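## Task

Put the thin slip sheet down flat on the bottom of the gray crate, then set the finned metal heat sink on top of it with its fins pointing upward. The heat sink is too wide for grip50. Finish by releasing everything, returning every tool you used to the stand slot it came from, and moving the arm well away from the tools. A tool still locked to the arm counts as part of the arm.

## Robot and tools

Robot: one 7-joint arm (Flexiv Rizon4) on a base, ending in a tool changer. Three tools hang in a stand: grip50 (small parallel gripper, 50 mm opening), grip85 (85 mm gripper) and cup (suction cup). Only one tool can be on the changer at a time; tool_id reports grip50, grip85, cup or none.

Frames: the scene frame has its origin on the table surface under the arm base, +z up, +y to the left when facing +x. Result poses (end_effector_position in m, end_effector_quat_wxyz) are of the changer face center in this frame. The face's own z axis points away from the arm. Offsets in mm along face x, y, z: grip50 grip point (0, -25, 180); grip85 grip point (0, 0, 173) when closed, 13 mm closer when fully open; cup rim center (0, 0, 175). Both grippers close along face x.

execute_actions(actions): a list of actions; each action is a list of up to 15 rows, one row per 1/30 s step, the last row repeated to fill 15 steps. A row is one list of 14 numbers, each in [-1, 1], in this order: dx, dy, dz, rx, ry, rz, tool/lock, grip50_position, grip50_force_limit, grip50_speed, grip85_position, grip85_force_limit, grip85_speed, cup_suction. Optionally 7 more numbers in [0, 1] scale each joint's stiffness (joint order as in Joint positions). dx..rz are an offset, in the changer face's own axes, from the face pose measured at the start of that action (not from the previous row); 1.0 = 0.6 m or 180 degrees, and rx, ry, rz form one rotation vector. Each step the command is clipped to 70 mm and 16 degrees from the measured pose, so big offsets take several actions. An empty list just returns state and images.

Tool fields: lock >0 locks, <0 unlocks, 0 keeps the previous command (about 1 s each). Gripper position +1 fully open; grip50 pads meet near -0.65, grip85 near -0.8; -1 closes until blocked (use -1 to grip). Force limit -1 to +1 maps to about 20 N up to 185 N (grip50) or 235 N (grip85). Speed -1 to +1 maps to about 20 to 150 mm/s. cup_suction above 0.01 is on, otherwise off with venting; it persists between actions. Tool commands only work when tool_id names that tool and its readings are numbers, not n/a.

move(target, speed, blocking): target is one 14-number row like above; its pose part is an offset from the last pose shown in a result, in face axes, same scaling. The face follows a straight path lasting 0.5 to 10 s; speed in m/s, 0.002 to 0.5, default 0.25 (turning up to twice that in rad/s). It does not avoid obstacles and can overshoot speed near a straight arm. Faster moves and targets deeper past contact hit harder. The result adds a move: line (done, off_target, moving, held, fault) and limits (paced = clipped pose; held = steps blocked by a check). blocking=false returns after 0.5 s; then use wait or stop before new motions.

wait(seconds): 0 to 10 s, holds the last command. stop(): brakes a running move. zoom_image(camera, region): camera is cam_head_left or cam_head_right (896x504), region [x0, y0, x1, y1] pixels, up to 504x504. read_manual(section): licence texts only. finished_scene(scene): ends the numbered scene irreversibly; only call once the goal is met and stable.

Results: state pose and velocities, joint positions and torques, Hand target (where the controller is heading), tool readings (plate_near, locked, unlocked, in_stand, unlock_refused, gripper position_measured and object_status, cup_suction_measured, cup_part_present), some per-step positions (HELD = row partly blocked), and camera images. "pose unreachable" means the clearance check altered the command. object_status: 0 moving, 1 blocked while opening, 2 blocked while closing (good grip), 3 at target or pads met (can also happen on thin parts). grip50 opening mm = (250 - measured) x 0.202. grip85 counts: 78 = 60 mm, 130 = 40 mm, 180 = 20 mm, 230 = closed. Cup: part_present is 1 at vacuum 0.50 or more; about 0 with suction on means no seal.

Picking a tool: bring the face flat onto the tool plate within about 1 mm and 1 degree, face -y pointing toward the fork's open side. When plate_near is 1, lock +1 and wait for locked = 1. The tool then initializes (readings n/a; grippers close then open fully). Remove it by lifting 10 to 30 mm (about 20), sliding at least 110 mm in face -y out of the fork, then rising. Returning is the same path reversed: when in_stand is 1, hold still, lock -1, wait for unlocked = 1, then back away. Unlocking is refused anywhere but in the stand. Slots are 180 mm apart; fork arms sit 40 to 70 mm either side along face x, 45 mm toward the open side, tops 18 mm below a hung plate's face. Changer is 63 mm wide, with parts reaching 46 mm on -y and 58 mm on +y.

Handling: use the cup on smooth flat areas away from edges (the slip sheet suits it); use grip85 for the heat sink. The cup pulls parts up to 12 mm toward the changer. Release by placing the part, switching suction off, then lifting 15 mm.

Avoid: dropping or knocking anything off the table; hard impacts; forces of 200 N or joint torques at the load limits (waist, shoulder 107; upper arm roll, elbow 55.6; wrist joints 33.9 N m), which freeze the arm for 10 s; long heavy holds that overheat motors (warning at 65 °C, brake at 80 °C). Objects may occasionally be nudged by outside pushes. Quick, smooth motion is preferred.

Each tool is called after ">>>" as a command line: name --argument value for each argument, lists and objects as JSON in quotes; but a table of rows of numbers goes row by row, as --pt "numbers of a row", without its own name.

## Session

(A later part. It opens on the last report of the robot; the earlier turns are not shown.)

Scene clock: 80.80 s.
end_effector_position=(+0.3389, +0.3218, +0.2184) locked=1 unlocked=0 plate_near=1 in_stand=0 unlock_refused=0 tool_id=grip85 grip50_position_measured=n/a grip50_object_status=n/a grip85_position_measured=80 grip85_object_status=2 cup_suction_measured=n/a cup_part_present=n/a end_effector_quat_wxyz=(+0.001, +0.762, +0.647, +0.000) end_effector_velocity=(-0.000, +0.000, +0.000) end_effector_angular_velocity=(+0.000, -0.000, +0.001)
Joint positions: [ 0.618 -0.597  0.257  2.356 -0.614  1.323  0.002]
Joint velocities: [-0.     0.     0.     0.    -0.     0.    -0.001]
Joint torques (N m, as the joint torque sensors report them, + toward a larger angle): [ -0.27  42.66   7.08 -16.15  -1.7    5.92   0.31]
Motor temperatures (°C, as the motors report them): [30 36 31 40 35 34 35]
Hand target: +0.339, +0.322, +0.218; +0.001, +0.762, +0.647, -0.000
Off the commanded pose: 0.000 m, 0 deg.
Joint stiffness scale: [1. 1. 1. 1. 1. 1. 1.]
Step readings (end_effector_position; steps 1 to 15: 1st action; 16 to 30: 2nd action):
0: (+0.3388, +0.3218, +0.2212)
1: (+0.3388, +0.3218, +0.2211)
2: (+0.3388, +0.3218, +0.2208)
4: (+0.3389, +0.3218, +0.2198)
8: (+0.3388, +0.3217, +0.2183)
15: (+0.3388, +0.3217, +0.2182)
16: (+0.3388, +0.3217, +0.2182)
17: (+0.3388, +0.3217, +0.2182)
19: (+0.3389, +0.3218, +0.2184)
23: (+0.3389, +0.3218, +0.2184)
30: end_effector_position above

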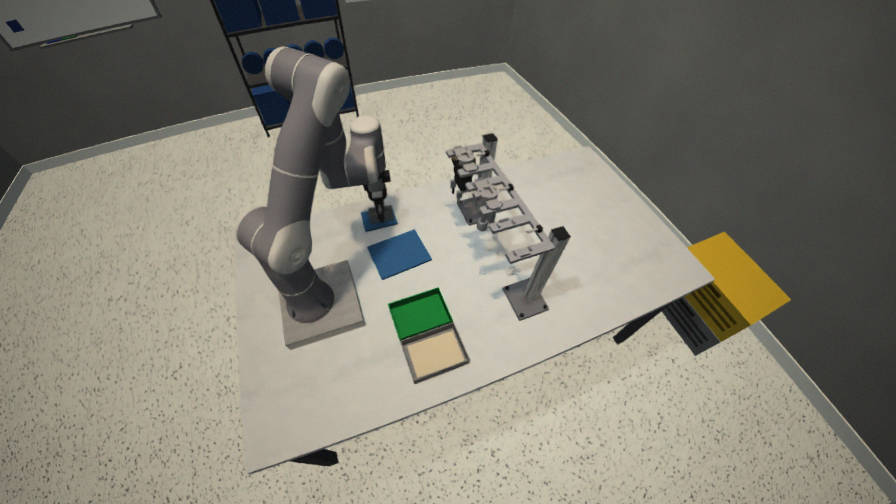

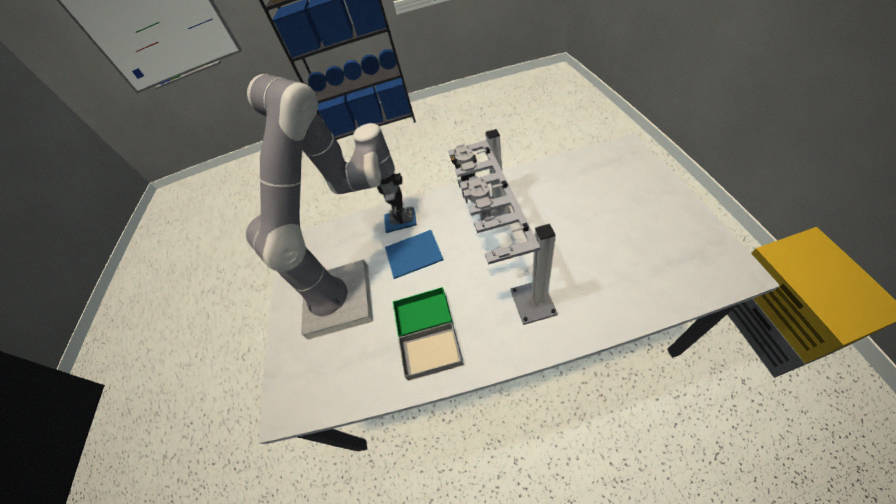

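>>> execute_actions --actions '[[[0,0,-0.0008,0,0,0, 0, 1,0,0, -1,-0.4,-0.2, 0],[0,0,-0.0032,0,0,0, 0, 1,0,0, -1,-0.4,-0.2, 0],[0,0,-0.0068,0,0,0, 0, 1,0,0, -1,-0.4,-0.2, 0],[0,0,-0.0113,0,0,0, 0, 1,0,0, -1,-0.4,-0.2, 0],[0,0,-0.0165,0,0,0, 0, 1,0,0, -1,-0.4,-0.2, 0],[0,0,-0.0221,0,0,0, 0, 1,0,0, -1,-0.4,-0.2, 0],[0,0,-0.0279,0,0,0, 0, 1,0,0, -1,-0.4,-0.2, 0],[0,0,-0.0335,0,0,0, 0, 1,0,0, -1,-0.4,-0.2, 0],[0,0,-0.0387,0,0,0, 0, 1,0,0, -1,-0.4,-0.2, 0],[0,0,-0.0432,0,0,0, 0, 1,0,0, -1,-0.4,-0.2, 0],[0,0,-0.0468,0,0,0, 0, 1,0,0, -1,-0.4,-0.2, 0],[0,0,-0.0492,0,0,0, 0, 1,0,0, -1,-0.4,-0.2, 0],[0,0,-0.05,0,0,0, 0, 1,0,0, -1,-0.4,-0.2, 0]]]'

Scene clock: 83.47 s.
end_effector_position=(+0.3389, +0.3218, +0.2478) locked=1 unlocked=0 plate_near=1 in_stand=0 unlock_refused=0 tool_id=grip85 grip50_position_measured=n/a grip50_object_status=n/a grip85_position_measured=80 grip85_object_status=2 cup_suction_measured=n/a cup_part_present=n/a end_effector_quat_wxyz=(+0.001, +0.763, +0.647, +0.000) end_effector_velocity=(+0.001, -0.000, +0.014) end_effector_angular_velocity=(+0.001, +0.006, -0.001)
Joint positions: [ 0.558 -0.528  0.349  2.345 -0.542  1.232 -0.051]
Joint velocities: [-0.036  0.028  0.052 -0.012  0.044 -0.049 -0.034]
Joint torques (N m, as the joint torque sensors report them, + toward a larger angle): [ -0.8   40.35   7.71 -18.57  -2.33   5.81  -0.01]
Motor temperatures (°C, as the motors report them): [30 36 31 40 35 34 35]
Hand target: +0.339, +0.322, +0.248; +0.001, +0.762, +0.647, -0.000
Off the commanded pose: 0.001 m, 0 deg.
Joint stiffness scale: [1. 1. 1. 1. 1. 1. 1.]
Step readings (end_effector_position):
0: (+0.3389, +0.3218, +0.2184)
1: (+0.3389, +0.3218, +0.2185)
2: (+0.3388, +0.3218, +0.2188)
4: (+0.3386, +0.3217, +0.2211)
8: (+0.3386, +0.3217, +0.2313)
15: end_effector_position above

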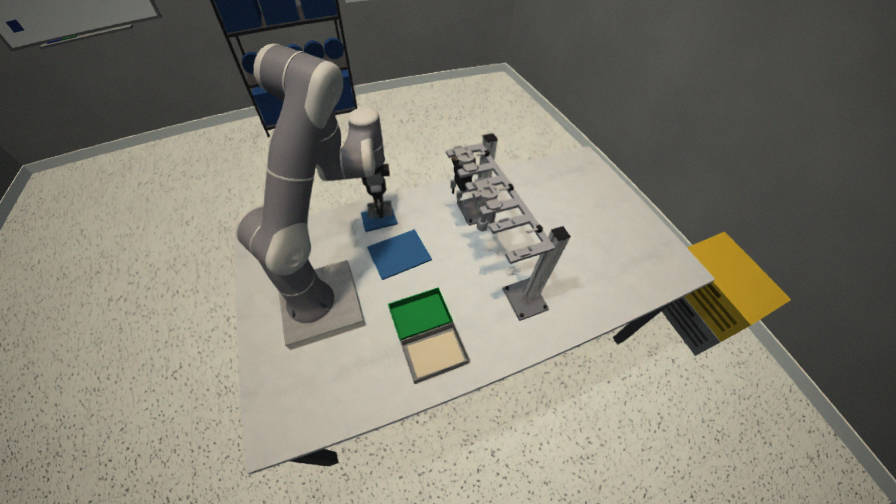

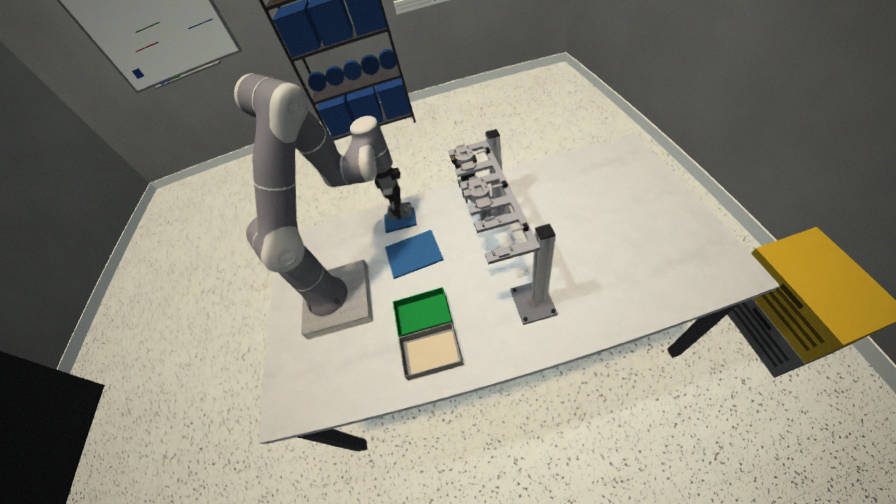

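>>> move --target '[-0.5071,0.2209,-0.062,0,0,-0.048, 0, 1,0,0, -1,-0.4,-0.2, 0]' --speed 0.45

Scene clock: 85.30 s.
end_effector_position=(+0.4183, +0.0004, +0.2842) locked=1 unlocked=0 plate_near=1 in_stand=0 unlock_refused=0 tool_id=grip85 grip50_position_measured=n/a grip50_object_status=n/a grip85_position_measured=80 grip85_object_status=2 cup_suction_measured=n/a cup_part_present=n/a end_effector_quat_wxyz=(-0.000, +0.712, +0.702, -0.000) end_effector_velocity=(+0.000, +0.000, +0.000) end_effector_angular_velocity=(+0.001, +0.002, +0.001)
Joint positions: [-0.144 -0.35   0.361  2.459 -0.326  1.196 -1.078]
Joint velocities: [-0.003 -0.001  0.004 -0.002  0.003 -0.004 -0.004]
Joint torques (N m, as the joint torque sensors report them, + toward a larger angle): [ -1.17  36.53   5.32 -21.1   -2.25   5.27  -0.61]
Motor temperatures (°C, as the motors report them): [30 36 31 40 35 34 35]
Hand target: +0.418, +0.000, +0.284; -0.000, +0.712, +0.702, -0.000
Off the commanded pose: 0.002 m, 0 deg.
Joint stiffness scale: [1. 1. 1. 1. 1. 1. 1.]
move: done; limits=paced

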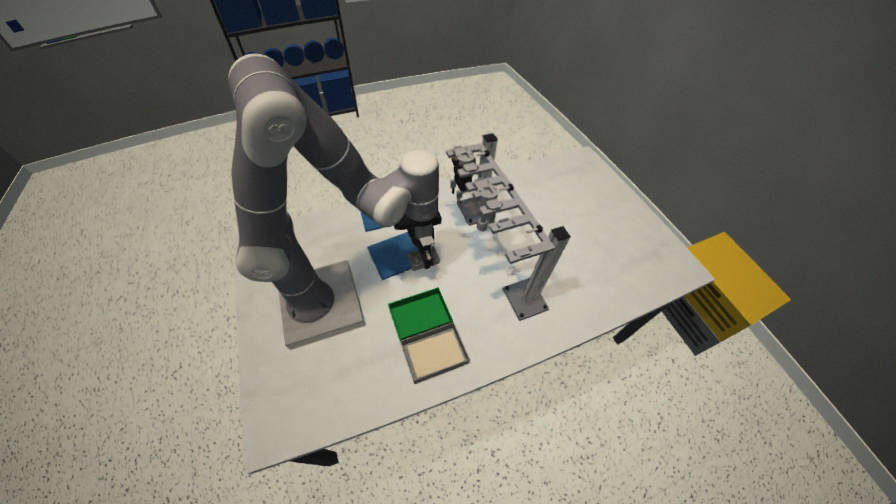

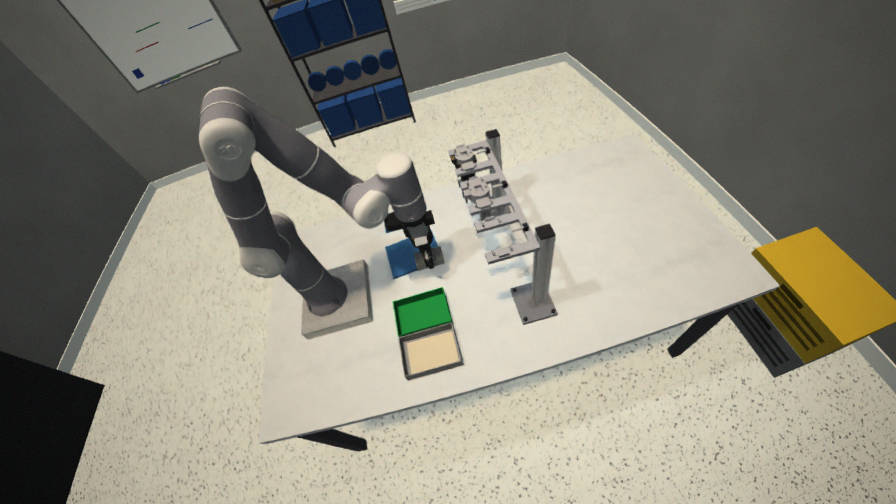

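>>> move --target '[-0.514,-0.1149,0.037,0,0,0, 0, 1,0,0, -1,-0.4,-0.2, 0]' --speed 0.4

>>> zoom_image --camera "cam_head_left" --region '[380, 280, 490, 390]'

>>> zoom_image --camera "cam_head_right" --region '[375, 280, 485, 390]'

Scene clock: 87.03 s.
end_effector_position=(+0.3446, -0.3057, +0.2612) locked=1 unlocked=0 plate_near=1 in_stand=0 unlock_refused=0 tool_id=grip85 grip50_position_measured=n/a grip50_object_status=n/a grip85_position_measured=80 grip85_object_status=2 cup_suction_measured=n/a cup_part_present=n/a end_effector_quat_wxyz=(-0.001, +0.712, +0.702, +0.001) end_effector_velocity=(+0.000, -0.000, +0.000) end_effector_angular_velocity=(+0.001, +0.000, +0.001)
Joint positions: [-0.705 -0.454  0.202  2.354 -0.245  1.214 -1.871]
Joint velocities: [-0.003 -0.001  0.003 -0.002  0.001 -0.002 -0.002]
Joint torques (N m, as the joint torque sensors report them, + toward a larger angle): [ -1.65  42.75   4.63 -20.31  -2.14   5.19  -0.77]
Motor temperatures (°C, as the motors report them): [30 36 31 40 35 34 35]
Hand target: +0.345, -0.306, +0.261; -0.001, +0.712, +0.702, +0.001
Off the commanded pose: 0.002 m, 0 deg.
Joint stiffness scale: [1. 1. 1. 1. 1. 1. 1.]
move: done

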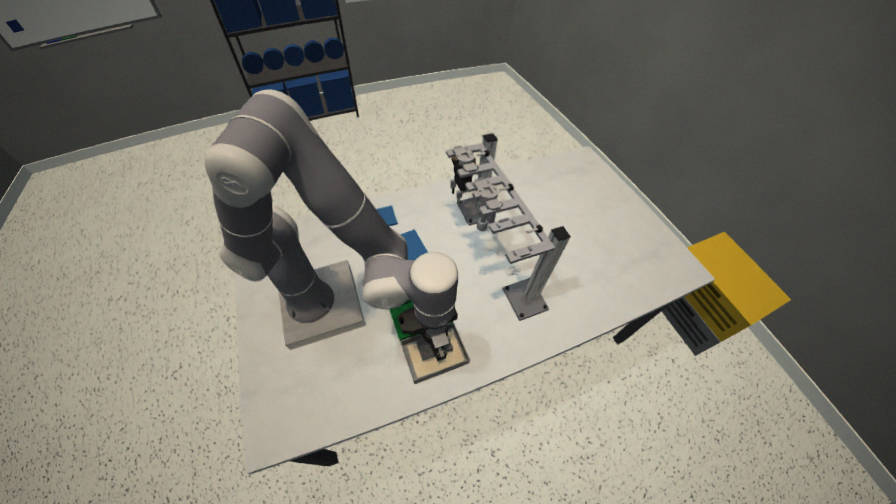

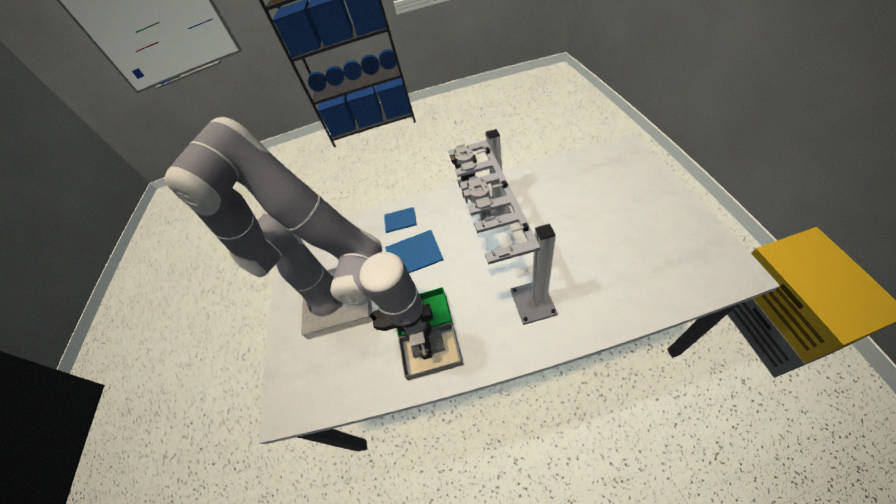

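Region (380, 280, 490, 390) of cam_head_left's 896x504 image, scaled by 4.582, with more detail than that image has.

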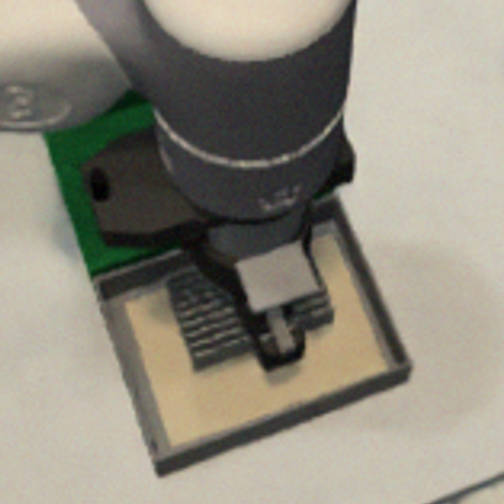

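Region (375, 280, 485, 390) of cam_head_right's 896x504 image, scaled by 4.582, with more detail than that image has.

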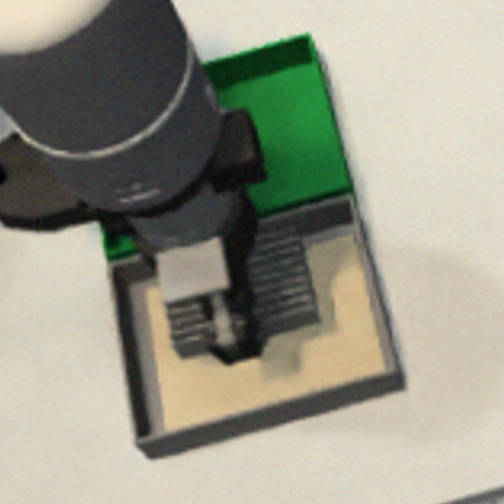

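>>> execute_actions --actions '[[[0,0,0.0012,0,0,0, 0, 1,0,0, -1,-0.4,-0.2, 0],[0,0,0.0044,0,0,0, 0, 1,0,0, -1,-0.4,-0.2, 0],[-0.0003,0,0.0094,0,-0.0002,0, 0, 1,0,0, -1,-0.4,-0.2, 0],[-0.0005,0,0.0157,0,-0.0003,0, 0, 1,0,0, -1,-0.4,-0.2, 0],[-0.0007,0,0.0229,0,-0.0004,0, 0, 1,0,0, -1,-0.4,-0.2, 0],[-0.0009,0,0.0307,0,-0.0005,0, 0, 1,0,0, -1,-0.4,-0.2, 0],[-0.0011,0,0.0388,0,-0.0006,0, 0, 1,0,0, -1,-0.4,-0.2, 0],[-0.0013,0,0.0466,0,-0.0007,0, 0, 1,0,0, -1,-0.4,-0.2, 0],[-0.0015,0,0.0538,0,-0.0008,0, 0, 1,0,0, -1,-0.4,-0.2, 0],[-0.0017,0,0.0601,0,-0.0009,0, 0, 1,0,0, -1,-0.4,-0.2, 0],[-0.0019,0,0.0651,0,-0.0009,0, 0, 1,0,0, -1,-0.4,-0.2, 0],[-0.002,0,0.0683,0,-0.0009,0, 0, 1,0,0, -1,-0.4,-0.2, 0],[-0.002,0,0.0695,0,-0.0009,0, 0, 1,0,0, -1,-0.4,-0.2, 0]],[[0,0,0.0015,0,0,0, 0, 1,0,0, -1,-0.4,-0.2, 0, 1,0.25,1,0.25,1,1,1],[0,0,0.0023,0,0,0, 0, 1,0,0, -1,-0.4,-0.2, 0, 1,0.25,1,0.25,1,1,1],[0,0,0.0031,0,0,0, 0, 1,0,0, -1,-0.4,-0.2, 0, 1,0.25,1,0.25,1,1,1],[0,0,0.0039,0,0,0, 0, 1,0,0, -1,-0.4,-0.2, 0, 1,0.25,1,0.25,1,1,1],[0,0,0.0047,0,0,0, 0, 1,0,0, -1,-0.4,-0.2, 0, 1,0.25,1,0.25,1,1,1],[0,0,0.0055,0,0,0, 0, 1,0,0, -1,-0.4,-0.2, 0, 1,0.25,1,0.25,1,1,1],[0,0,0.0063,0,0,0, 0, 1,0,0, -1,-0.4,-0.2, 0, 1,0.25,1,0.25,1,1,1],[0,0,0.0071,0,0,0, 0, 1,0,0, -1,-0.4,-0.2, 0, 1,0.25,1,0.25,1,1,1],[0,0,0.0079,0,0,0, 0, 1,0,0, -1,-0.4,-0.2, 0, 1,0.25,1,0.25,1,1,1],[0,0,0.0087,0,0,0, 0, 1,0,0, -1,-0.4,-0.2, 0, 1,0.25,1,0.25,1,1,1],[0,0,0.0095,0,0,0, 0, 1,0,0, -1,-0.4,-0.2, 0, 1,0.25,1,0.25,1,1,1],[0,0,0.0103,0,0,0, 0, 1,0,0, -1,-0.4,-0.2, 0, 1,0.25,1,0.25,1,1,1],[0,0,0.0111,0,0,0, 0, 1,0,0, -1,-0.4,-0.2, 0, 1,0.25,1,0.25,1,1,1],[0,0,0.0119,0,0,0, 0, 1,0,0, -1,-0.4,-0.2, 0, 1,0.25,1,0.25,1,1,1],[0,0,0.0125,0,0,0, 0, 1,0,0, -1,-0.4,-0.2, 0, 1,0.25,1,0.25,1,1,1]]]'

Scene clock: 89.70 s.
end_effector_position=(+0.3442, -0.3067, +0.2134) locked=1 unlocked=0 plate_near=1 in_stand=0 unlock_refused=0 tool_id=grip85 grip50_position_measured=n/a grip50_object_status=n/a grip85_position_measured=80 grip85_object_status=2 cup_suction_measured=n/a cup_part_present=n/a end_effector_quat_wxyz=(-0.001, +0.712, +0.702, -0.000) end_effector_velocity=(+0.011, -0.007, +0.003) end_effector_angular_velocity=(-0.025, -0.040, +0.002)
Joint positions: [-0.646 -0.586  0.116  2.365 -0.306  1.361 -1.829]
Joint velocities: [ 0.019 -0.012 -0.024 -0.012 -0.011  0.05   0.007]
Joint torques (N m, as the joint torque sensors report them, + toward a larger angle): [  1.27  39.71   2.75 -14.56  -1.89   5.86   1.15]
Motor temperatures (°C, as the motors report them): [30 36 31 40 35 34 35]
Hand target: +0.344, -0.307, +0.213; -0.001, +0.712, +0.702, -0.000
Off the commanded pose: 0.001 m, 0 deg.
Joint stiffness scale: [1.   0.25 1.   0.25 1.   1.   1.  ]
Step readings (end_effector_position; steps 1 to 15: 1st action; 16 to 30: 2nd action):
0: (+0.3446, -0.3057, +0.2612)
1: (+0.3446, -0.3057, +0.2610)
2: (+0.3446, -0.3058, +0.2604)
4: (+0.3446, -0.3059, +0.2573)
8: (+0.3444, -0.3061, +0.2438)
15: (+0.3442, -0.3066, +0.2200)
16: (+0.3442, -0.3065, +0.2194)
17: (+0.3441, -0.3065, +0.2190)
19: (+0.3440, -0.3065, +0.2182)
23: (+0.3440, -0.3065, +0.2163)
30: end_effector_position above

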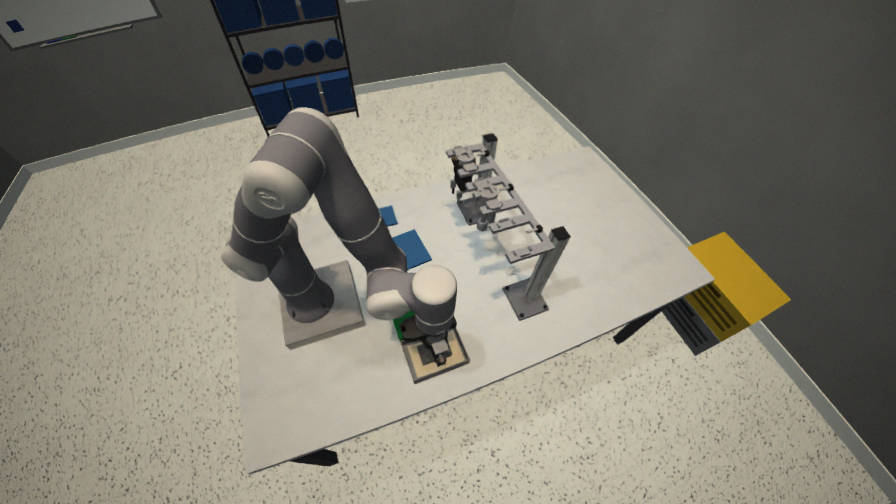

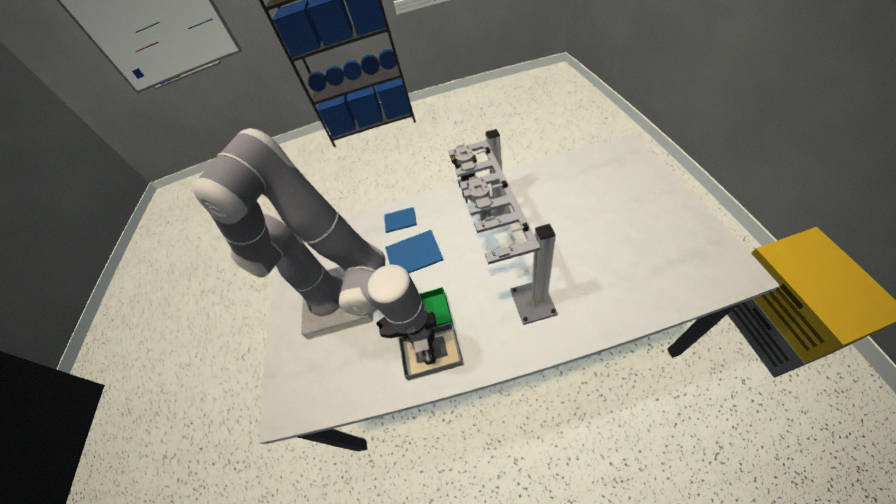

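>>> execute_actions --actions '[[[0,0,0,0,0,0, 0, 1,0,0, 0.75,-0.4,0.6, 0, 1,1,1,1,1,1,1],[0,0,0,0,0,0, 0, 1,0,0, 0.75,-0.4,0.6, 0],[0,0,0,0,0,0, 0, 1,0,0, 0.75,-0.4,0.6, 0],[0,0,0,0,0,0, 0, 1,0,0, 0.75,-0.4,0.6, 0],[0,0,0,0,0,0, 0, 1,0,0, 0.75,-0.4,0.6, 0],[0,0,0,0,0,0, 0, 1,0,0, 0.75,-0.4,0.6, 0],[0,0,-0.0018,0,0,0, 0, 1,0,0, 0.75,-0.4,0.6, 0],[0,0,-0.0068,0,0,0, 0, 1,0,0, 0.75,-0.4,0.6, 0],[0,0,-0.0139,0,0,0, 0, 1,0,0, 0.75,-0.4,0.6, 0],[0,0,-0.0224,0,0,0, 0, 1,0,0, 0.75,-0.4,0.6, 0],[0,0,-0.0313,0,0,0, 0, 1,0,0, 0.75,-0.4,0.6, 0],[0,0,-0.0398,0,0,0, 0, 1,0,0, 0.75,-0.4,0.6, 0],[0,0,-0.0469,0,0,0, 0, 1,0,0, 0.75,-0.4,0.6, 0],[0,0,-0.0519,0,0,0, 0, 1,0,0, 0.75,-0.4,0.6, 0],[0,0,-0.0537,0,0,0, 0, 1,0,0, 0.75,-0.4,0.6, 0]]]'

>>> execute_actions --actions '[]'

Scene clock: 91.20 s.
end_effector_position=(+0.3443, -0.3066, +0.2388) locked=1 unlocked=0 plate_near=1 in_stand=0 unlock_refused=0 tool_id=grip85 grip50_position_measured=n/a grip50_object_status=n/a grip85_position_measured=35 grip85_object_status=0 cup_suction_measured=n/a cup_part_present=n/a end_effector_quat_wxyz=(-0.000, +0.712, +0.702, -0.001) end_effector_velocity=(+0.004, -0.003, +0.115) end_effector_angular_velocity=(-0.008, -0.013, -0.000)
Joint positions: [-0.677 -0.515  0.159  2.363 -0.281  1.286 -1.847]
Joint velocities: [-0.144  0.309  0.201 -0.033  0.135 -0.34  -0.101]
Joint torques (N m, as the joint torque sensors report them, + toward a larger angle): [ -0.36  36.25   2.89 -17.65  -1.71   5.91  -0.87]
Motor temperatures (°C, as the motors report them): [30 36 31 40 35 34 35]
Hand target: +0.344, -0.307, +0.245; -0.001, +0.712, +0.702, -0.001
Off the commanded pose: 0.007 m, 0 deg.
Joint stiffness scale: [1. 1. 1. 1. 1. 1. 1.]
Step readings (end_effector_position):
0: (+0.3446, -0.3069, +0.2134)
1: (+0.3446, -0.3069, +0.2135)
2: (+0.3445, -0.3068, +0.2135)
4: (+0.3445, -0.3068, +0.2135)
8: (+0.3443, -0.3066, +0.2144)
15: end_effector_position above

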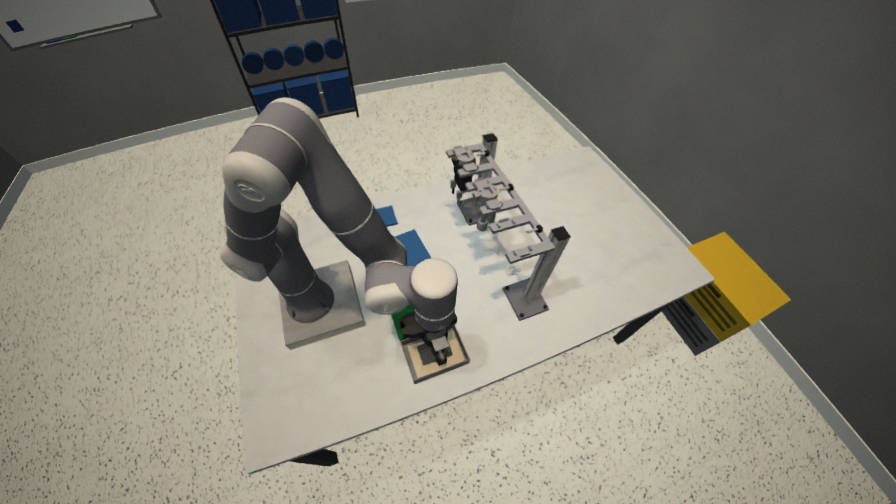

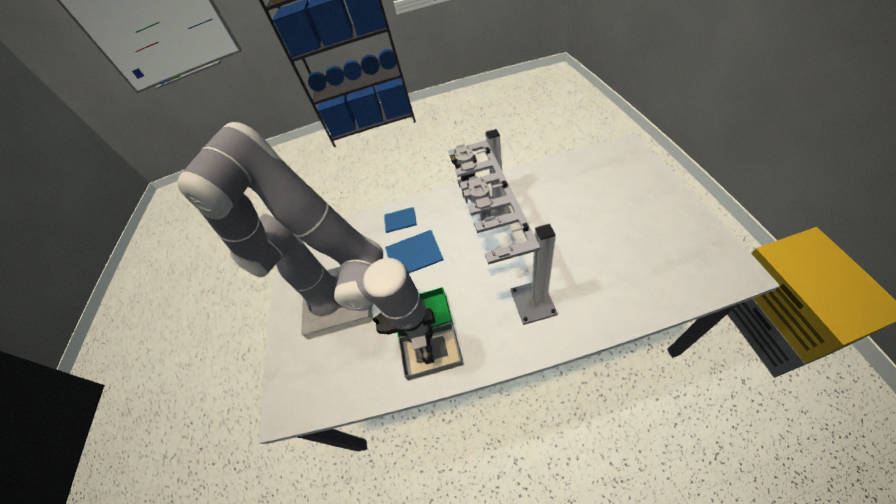

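Scene clock: 91.20 s.
end_effector_position=(+0.3443, -0.3066, +0.2388) locked=1 unlocked=0 plate_near=1 in_stand=0 unlock_refused=0 tool_id=grip85 grip50_position_measured=n/a grip50_object_status=n/a grip85_position_measured=35 grip85_object_status=0 cup_suction_measured=n/a cup_part_present=n/a end_effector_quat_wxyz=(-0.000, +0.712, +0.702, -0.001) end_effector_velocity=(+0.004, -0.003, +0.115) end_effector_angular_velocity=(-0.008, -0.013, -0.000)
Joint positions: [-0.677 -0.515  0.159  2.363 -0.281  1.286 -1.847]
Joint velocities: [-0.144  0.309  0.201 -0.033  0.135 -0.34  -0.101]
Joint torques (N m, as the joint torque sensors report them, + toward a larger angle): [ -0.36  36.25   2.89 -17.65  -1.71   5.91  -0.87]
Motor temperatures (°C, as the motors report them): [30 36 31 40 35 34 35]
Hand target: +0.344, -0.307, +0.245; -0.001, +0.712, +0.702, -0.001
Off the commanded pose: 0.007 m, 0 deg.
Joint stiffness scale: [1. 1. 1. 1. 1. 1. 1.]

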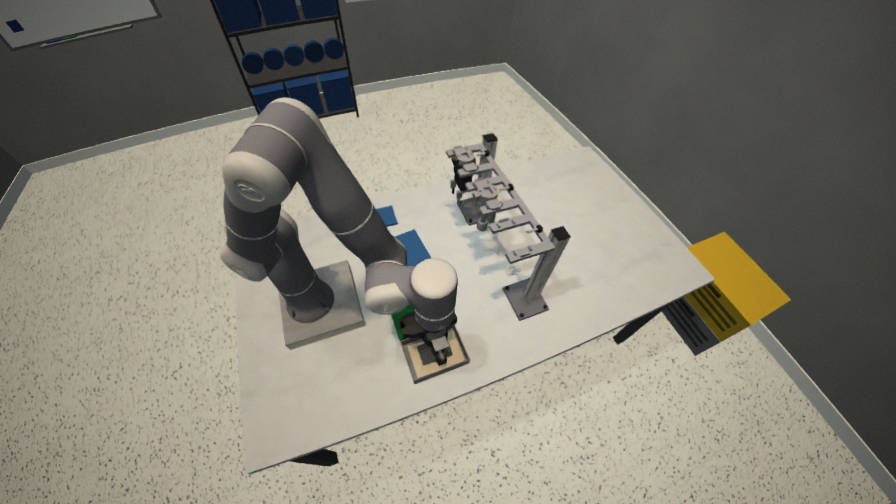

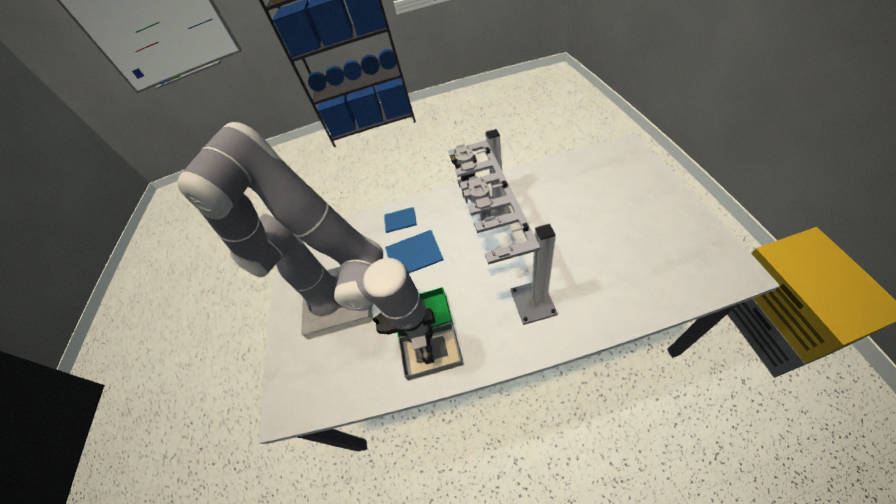

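>>> move --target '[0.2053,0.27,-0.272,-0.0011,0.0004,0.0022, 0, 1,0,0, 0.75,-0.4,0.6, 0]' --speed 0.4

>>> zoom_image --camera "cam_head_left" --region '[380, 280, 490, 390]'

Scene clock: 93.00 s.
end_effector_position=(+0.5078, -0.1860, +0.4020) locked=1 unlocked=0 plate_near=1 in_stand=0 unlock_refused=0 tool_id=grip85 grip50_position_measured=n/a grip50_object_status=n/a grip85_position_measured=35 grip85_object_status=3 cup_suction_measured=n/a cup_part_present=n/a end_effector_quat_wxyz=(+0.001, +0.714, +0.700, +0.001) end_effector_velocity=(+0.001, -0.001, +0.001) end_effector_angular_velocity=(-0.001, -0.002, -0.002)
Joint positions: [-0.483 -0.313  0.378  2.006 -0.148  0.722 -1.597]
Joint velocities: [-0.    -0.    -0.001 -0.003 -0.    -0.001  0.001]
Joint torques (N m, as the joint torque sensors report them, + toward a larger angle): [  0.05  45.4    3.86 -31.98  -4.56   4.97   1.08]
Motor temperatures (°C, as the motors report them): [30 36 31 40 35 34 35]
Hand target: +0.508, -0.186, +0.402; +0.001, +0.714, +0.700, +0.001
Off the commanded pose: 0.001 m, 0 deg.
Joint stiffness scale: [1. 1. 1. 1. 1. 1. 1.]
move: done

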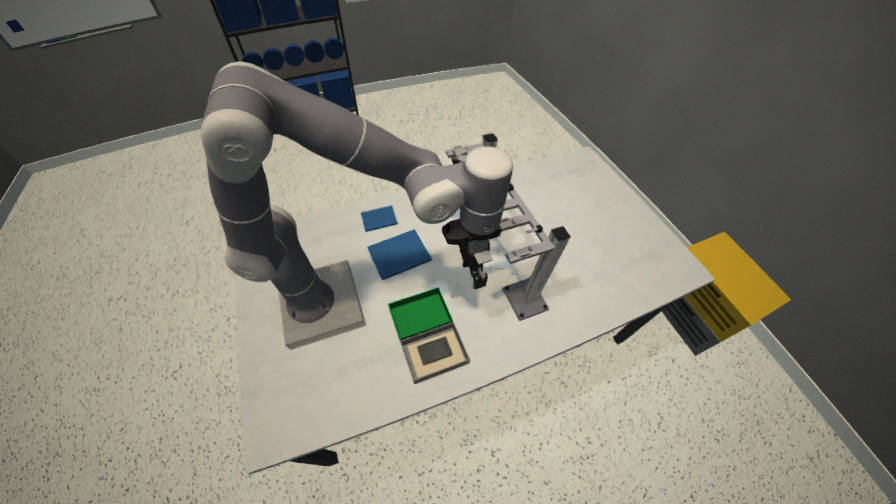

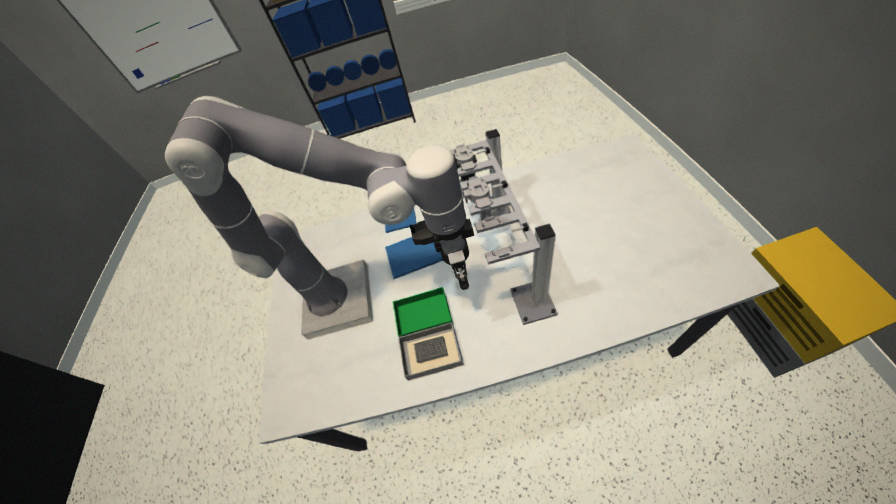

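Region (380, 280, 490, 390) of cam_head_left's 896x504 image, scaled by 4.582, with more detail than that image has.

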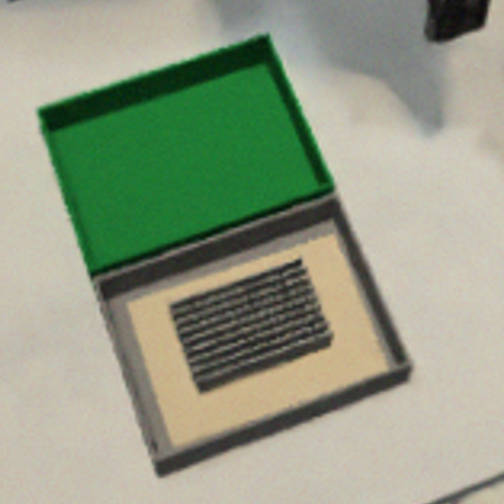

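>>> move --target '[0,0.197,0.0005,0,0,0, 0, 1,0,0, 0.75,-0.4,0.6, 0]' --speed 0.18

Scene clock: 94.33 s.
end_effector_position=(+0.6261, -0.1885, +0.4026) locked=1 unlocked=0 plate_near=1 in_stand=0 unlock_refused=0 tool_id=grip85 grip50_position_measured=n/a grip50_object_status=n/a grip85_position_measured=35 grip85_object_status=3 cup_suction_measured=n/a cup_part_present=n/a end_effector_quat_wxyz=(+0.001, +0.714, +0.701, +0.001) end_effector_velocity=(+0.001, +0.000, +0.001) end_effector_angular_velocity=(+0.000, -0.001, -0.001)
Joint positions: [-0.385 -0.548  0.344  1.657 -0.21   0.597 -1.543]
Joint velocities: [-0.    -0.     0.    -0.002  0.    -0.001  0.001]
Joint torques (N m, as the joint torque sensors report them, + toward a larger angle): [  0.99  58.73   6.73 -33.93  -5.61   5.     1.09]
Motor temperatures (°C, as the motors report them): [30 36 31 40 35 34 35]
Hand target: +0.626, -0.188, +0.403; +0.001, +0.714, +0.700, +0.001
Off the commanded pose: 0.001 m, 0 deg.
Joint stiffness scale: [1. 1. 1. 1. 1. 1. 1.]
move: done

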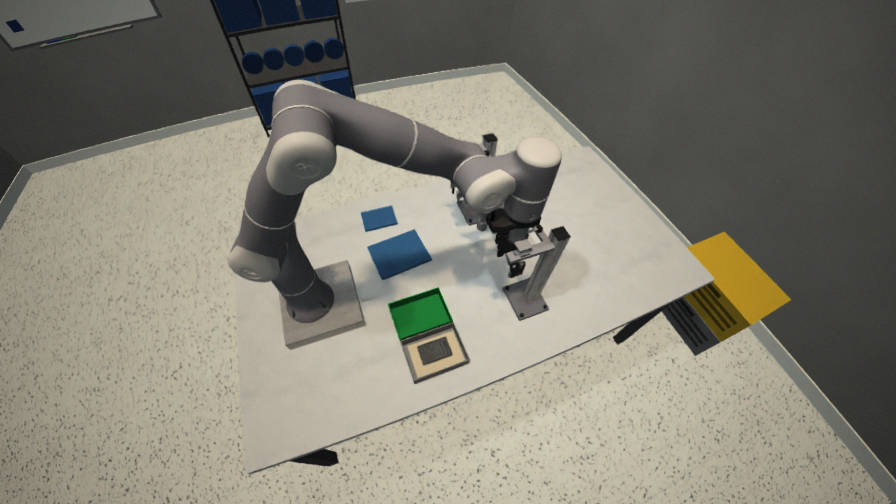

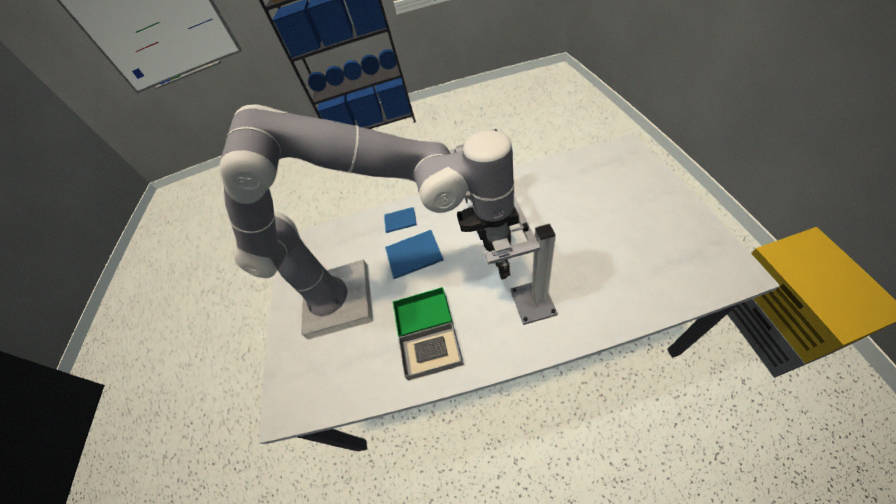

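>>> execute_actions --actions '[[[0.0001,0,0.0004,0,0,0, 0, 1,0,0, 0.75,-0.4,0.6, 0],[0.0002,0,0.0014,0,0,0.0001, 0, 1,0,0, 0.75,-0.4,0.6, 0],[0.0003,0,0.0031,0,0,0.0002, 0, 1,0,0, 0.75,-0.4,0.6, 0],[0.0004,0,0.0051,0,0,0.0003, 0, 1,0,0, 0.75,-0.4,0.6, 0],[0.0004,0,0.0075,0,0,0.0003, 0, 1,0,0, 0.75,-0.4,0.6, 0],[0.0004,0,0.01,0,0,0.0003, 0, 1,0,0, 0.75,-0.4,0.6, 0],[0.0004,0,0.0127,0,0,0.0003, 0, 1,0,0, 0.75,-0.4,0.6, 0],[0.0004,0,0.0152,0,0,0.0003, 0, 1,0,0, 0.75,-0.4,0.6, 0],[0.0004,0,0.0176,0,0,0.0003, 0, 1,0,0, 0.75,-0.4,0.6, 0],[0.0004,0,0.0196,0,0,0.0003, 0, 1,0,0, 0.75,-0.4,0.6, 0],[0.0004,0,0.0213,0,0,0.0003, 0, 1,0,0, 0.75,-0.4,0.6, 0],[0.0004,0,0.0223,0,0,0.0003, 0, 1,0,0, 0.75,-0.4,0.6, 0],[0.0004,0,0.0227,0,0,0.0003, 0, 1,0,0, 0.75,-0.4,0.6, 0]]]'

Scene clock: 95.43 s.
end_effector_position=(+0.6260, -0.1883, +0.3891) locked=1 unlocked=0 plate_near=1 in_stand=0 unlock_refused=0 tool_id=grip85 grip50_position_measured=n/a grip50_object_status=n/a grip85_position_measured=35 grip85_object_status=3 cup_suction_measured=n/a cup_part_present=n/a end_effector_quat_wxyz=(+0.001, +0.714, +0.700, +0.001) end_effector_velocity=(+0.001, -0.000, -0.003) end_effector_angular_velocity=(-0.002, -0.002, +0.002)
Joint positions: [-0.381 -0.565  0.338  1.671 -0.217  0.626 -1.538]
Joint velocities: [ 0.002 -0.005 -0.002  0.003 -0.003  0.01  -0.   ]
Joint torques (N m, as the joint torque sensors report them, + toward a larger angle): [  1.    59.76   7.16 -33.07  -5.87   6.67   1.11]
Motor temperatures (°C, as the motors report them): [30 36 31 40 35 34 35]
Hand target: +0.626, -0.188, +0.389; +0.001, +0.714, +0.700, +0.001
Off the commanded pose: 0.000 m, 0 deg.
Joint stiffness scale: [1. 1. 1. 1. 1. 1. 1.]
Step readings (end_effector_position):
0: (+0.6261, -0.1885, +0.4027)
1: (+0.6261, -0.1885, +0.4026)
2: (+0.6261, -0.1885, +0.4025)
4: (+0.6261, -0.1884, +0.4013)
8: (+0.6261, -0.1883, +0.3961)
15: end_effector_position above

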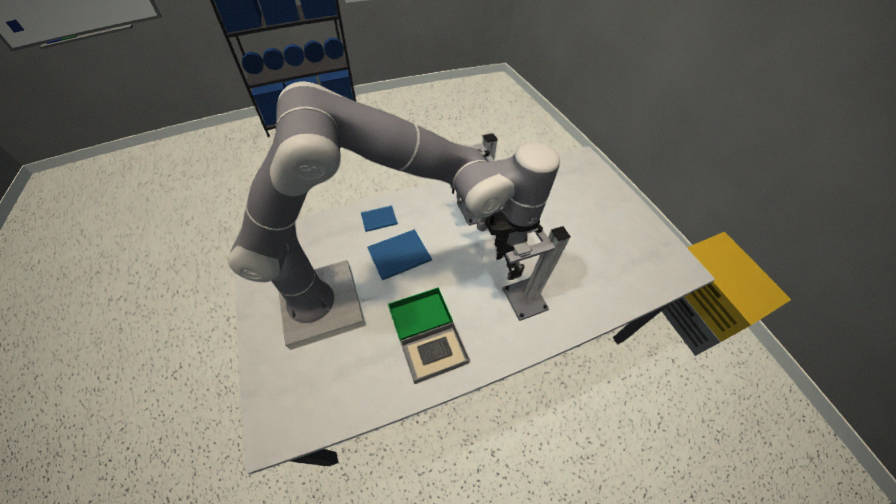

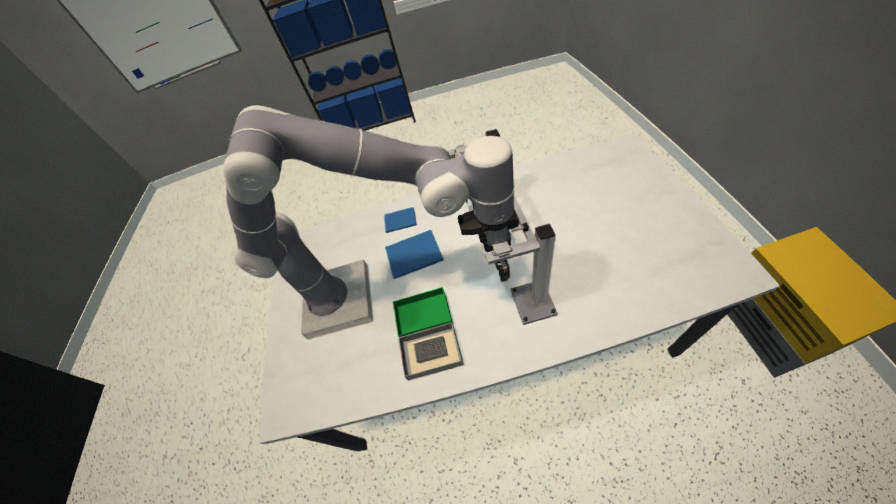

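>>> execute_actions --actions '[[[0,0,0.0004,0,0,0, 0, 1,0,0, 0.75,-0.4,0.6, 0],[0,0,0.0016,0,0,0, 0, 1,0,0, 0.75,-0.4,0.6, 0],[0,0,0.0034,0,0,0, 0, 1,0,0, 0.75,-0.4,0.6, 0],[0,0,0.0054,0,0,0, 0, 1,0,0, 0.75,-0.4,0.6, 0],[0,0,0.0076,0,0,0, 0, 1,0,0, 0.75,-0.4,0.6, 0],[0,0,0.0096,0,0,0, 0, 1,0,0, 0.75,-0.4,0.6, 0],[0,0,0.0114,0,0,0, 0, 1,0,0, 0.75,-0.4,0.6, 0],[0,0,0.0126,0,0,0, 0, 1,0,0, 0.75,-0.4,0.6, 0],[0,0,0.013,0,0,0, 0, 1,0,0, 0.75,-0.4,0.6, 0],[0,0,0.013,0,0,0, 0, 1,0,0, 0.75,-0.4,0.6, 0],[0,0,0.013,0,0,0, 0, 1,0,0, 0.75,-0.4,0.6, 0],[0,0,0.013,0,0,0, 0, 1,0,0, 0.75,-0.4,0.6, 0],[0,0,0.013,0,0,0, 0, 1,0,0, 0.75,-0.4,0.6, 0],[0,0,0.013,0,0,0, -1, 1,0,0, 0.75,-0.4,0.6, 0]]]'

>>> wait --seconds 1.0

Scene clock: 96.53 s.
end_effector_position=(+0.6262, -0.1884, +0.3818) locked=1 unlocked=0 plate_near=1 in_stand=1 unlock_refused=0 tool_id=grip85 grip50_position_measured=n/a grip50_object_status=n/a grip85_position_measured=35 grip85_object_status=3 cup_suction_measured=n/a cup_part_present=n/a end_effector_quat_wxyz=(+0.001, +0.714, +0.700, +0.001) end_effector_velocity=(+0.000, -0.000, -0.000) end_effector_angular_velocity=(-0.001, +0.000, +0.001)
Joint positions: [-0.38  -0.574  0.335  1.678 -0.221  0.643 -1.536]
Joint velocities: [-0.    -0.     0.    -0.    -0.002 -0.    -0.   ]
Joint torques (N m, as the joint torque sensors report them, + toward a larger angle): [  0.66  48.3    6.24 -25.44  -3.4    5.01   1.16]
Motor temperatures (°C, as the motors report them): [30 36 31 40 35 34 35]
Hand target: +0.626, -0.188, +0.381; +0.001, +0.714, +0.700, +0.001
Off the commanded pose: 0.001 m, 0 deg.
Joint stiffness scale: [1. 1. 1. 1. 1. 1. 1.]
Step readings (end_effector_position):
0: (+0.6261, -0.1883, +0.3891)
1: (+0.6261, -0.1883, +0.3890)
2: (+0.6261, -0.1883, +0.3889)
4: (+0.6261, -0.1883, +0.3877)
8: (+0.6260, -0.1883, +0.3830)
15: end_effector_position above

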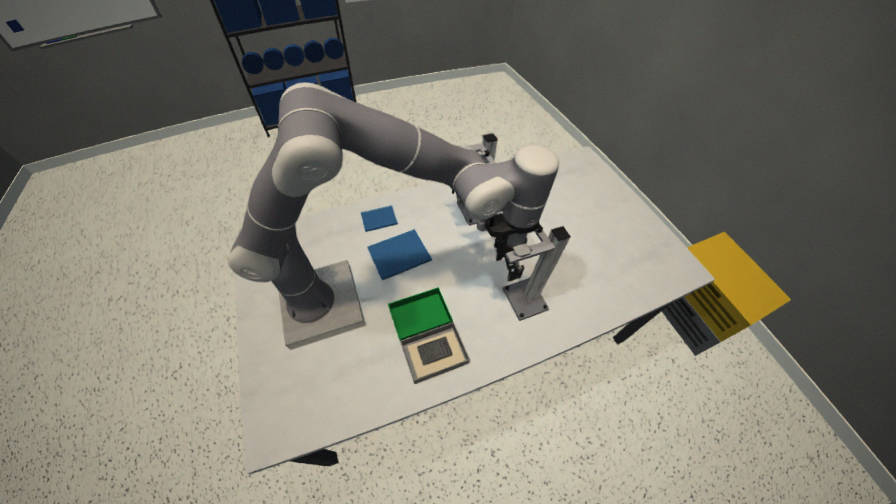

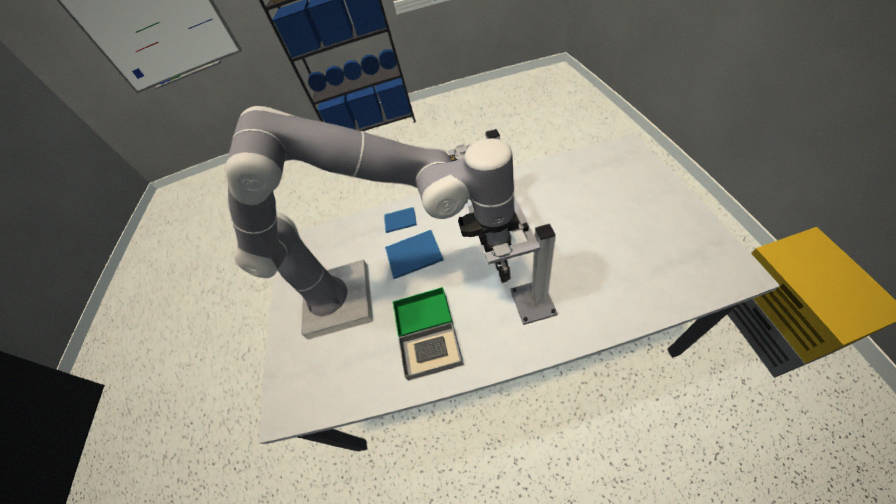

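Scene clock: 97.53 s.
end_effector_position=(+0.6262, -0.1884, +0.3818) locked=0 unlocked=1 plate_near=1 in_stand=1 unlock_refused=0 tool_id=none grip50_position_measured=n/a grip50_object_status=n/a grip85_position_measured=n/a grip85_object_status=n/a cup_suction_measured=n/a cup_part_present=n/a end_effector_quat_wxyz=(+0.001, +0.714, +0.700, +0.001) end_effector_velocity=(+0.000, -0.000, +0.000) end_effector_angular_velocity=(-0.000, -0.000, -0.001)
Joint positions: [-0.38  -0.574  0.335  1.678 -0.222  0.643 -1.536]
Joint velocities: [-0.    -0.    -0.    -0.     0.    -0.     0.001]
Joint torques (N m, as the joint torque sensors report them, + toward a larger angle): [  0.7   48.42   6.31 -25.51  -3.54   4.83   1.19]
Motor temperatures (°C, as the motors report them): [30 36 31 40 35 34 35]
Hand target: +0.626, -0.188, +0.381; +0.001, +0.714, +0.700, +0.001
Off the commanded pose: 0.001 m, 0 deg.
Joint stiffness scale: [1. 1. 1. 1. 1. 1. 1.]
wait: 1.00 s; at rest by 0.27 s

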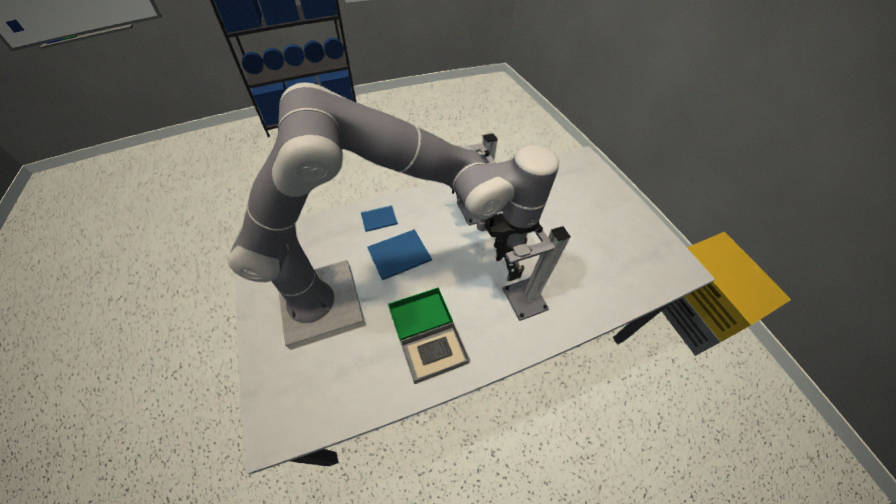

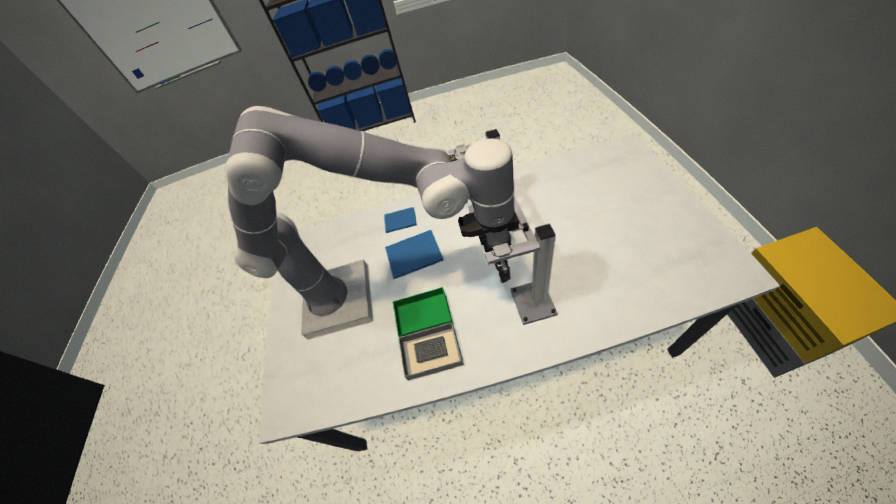

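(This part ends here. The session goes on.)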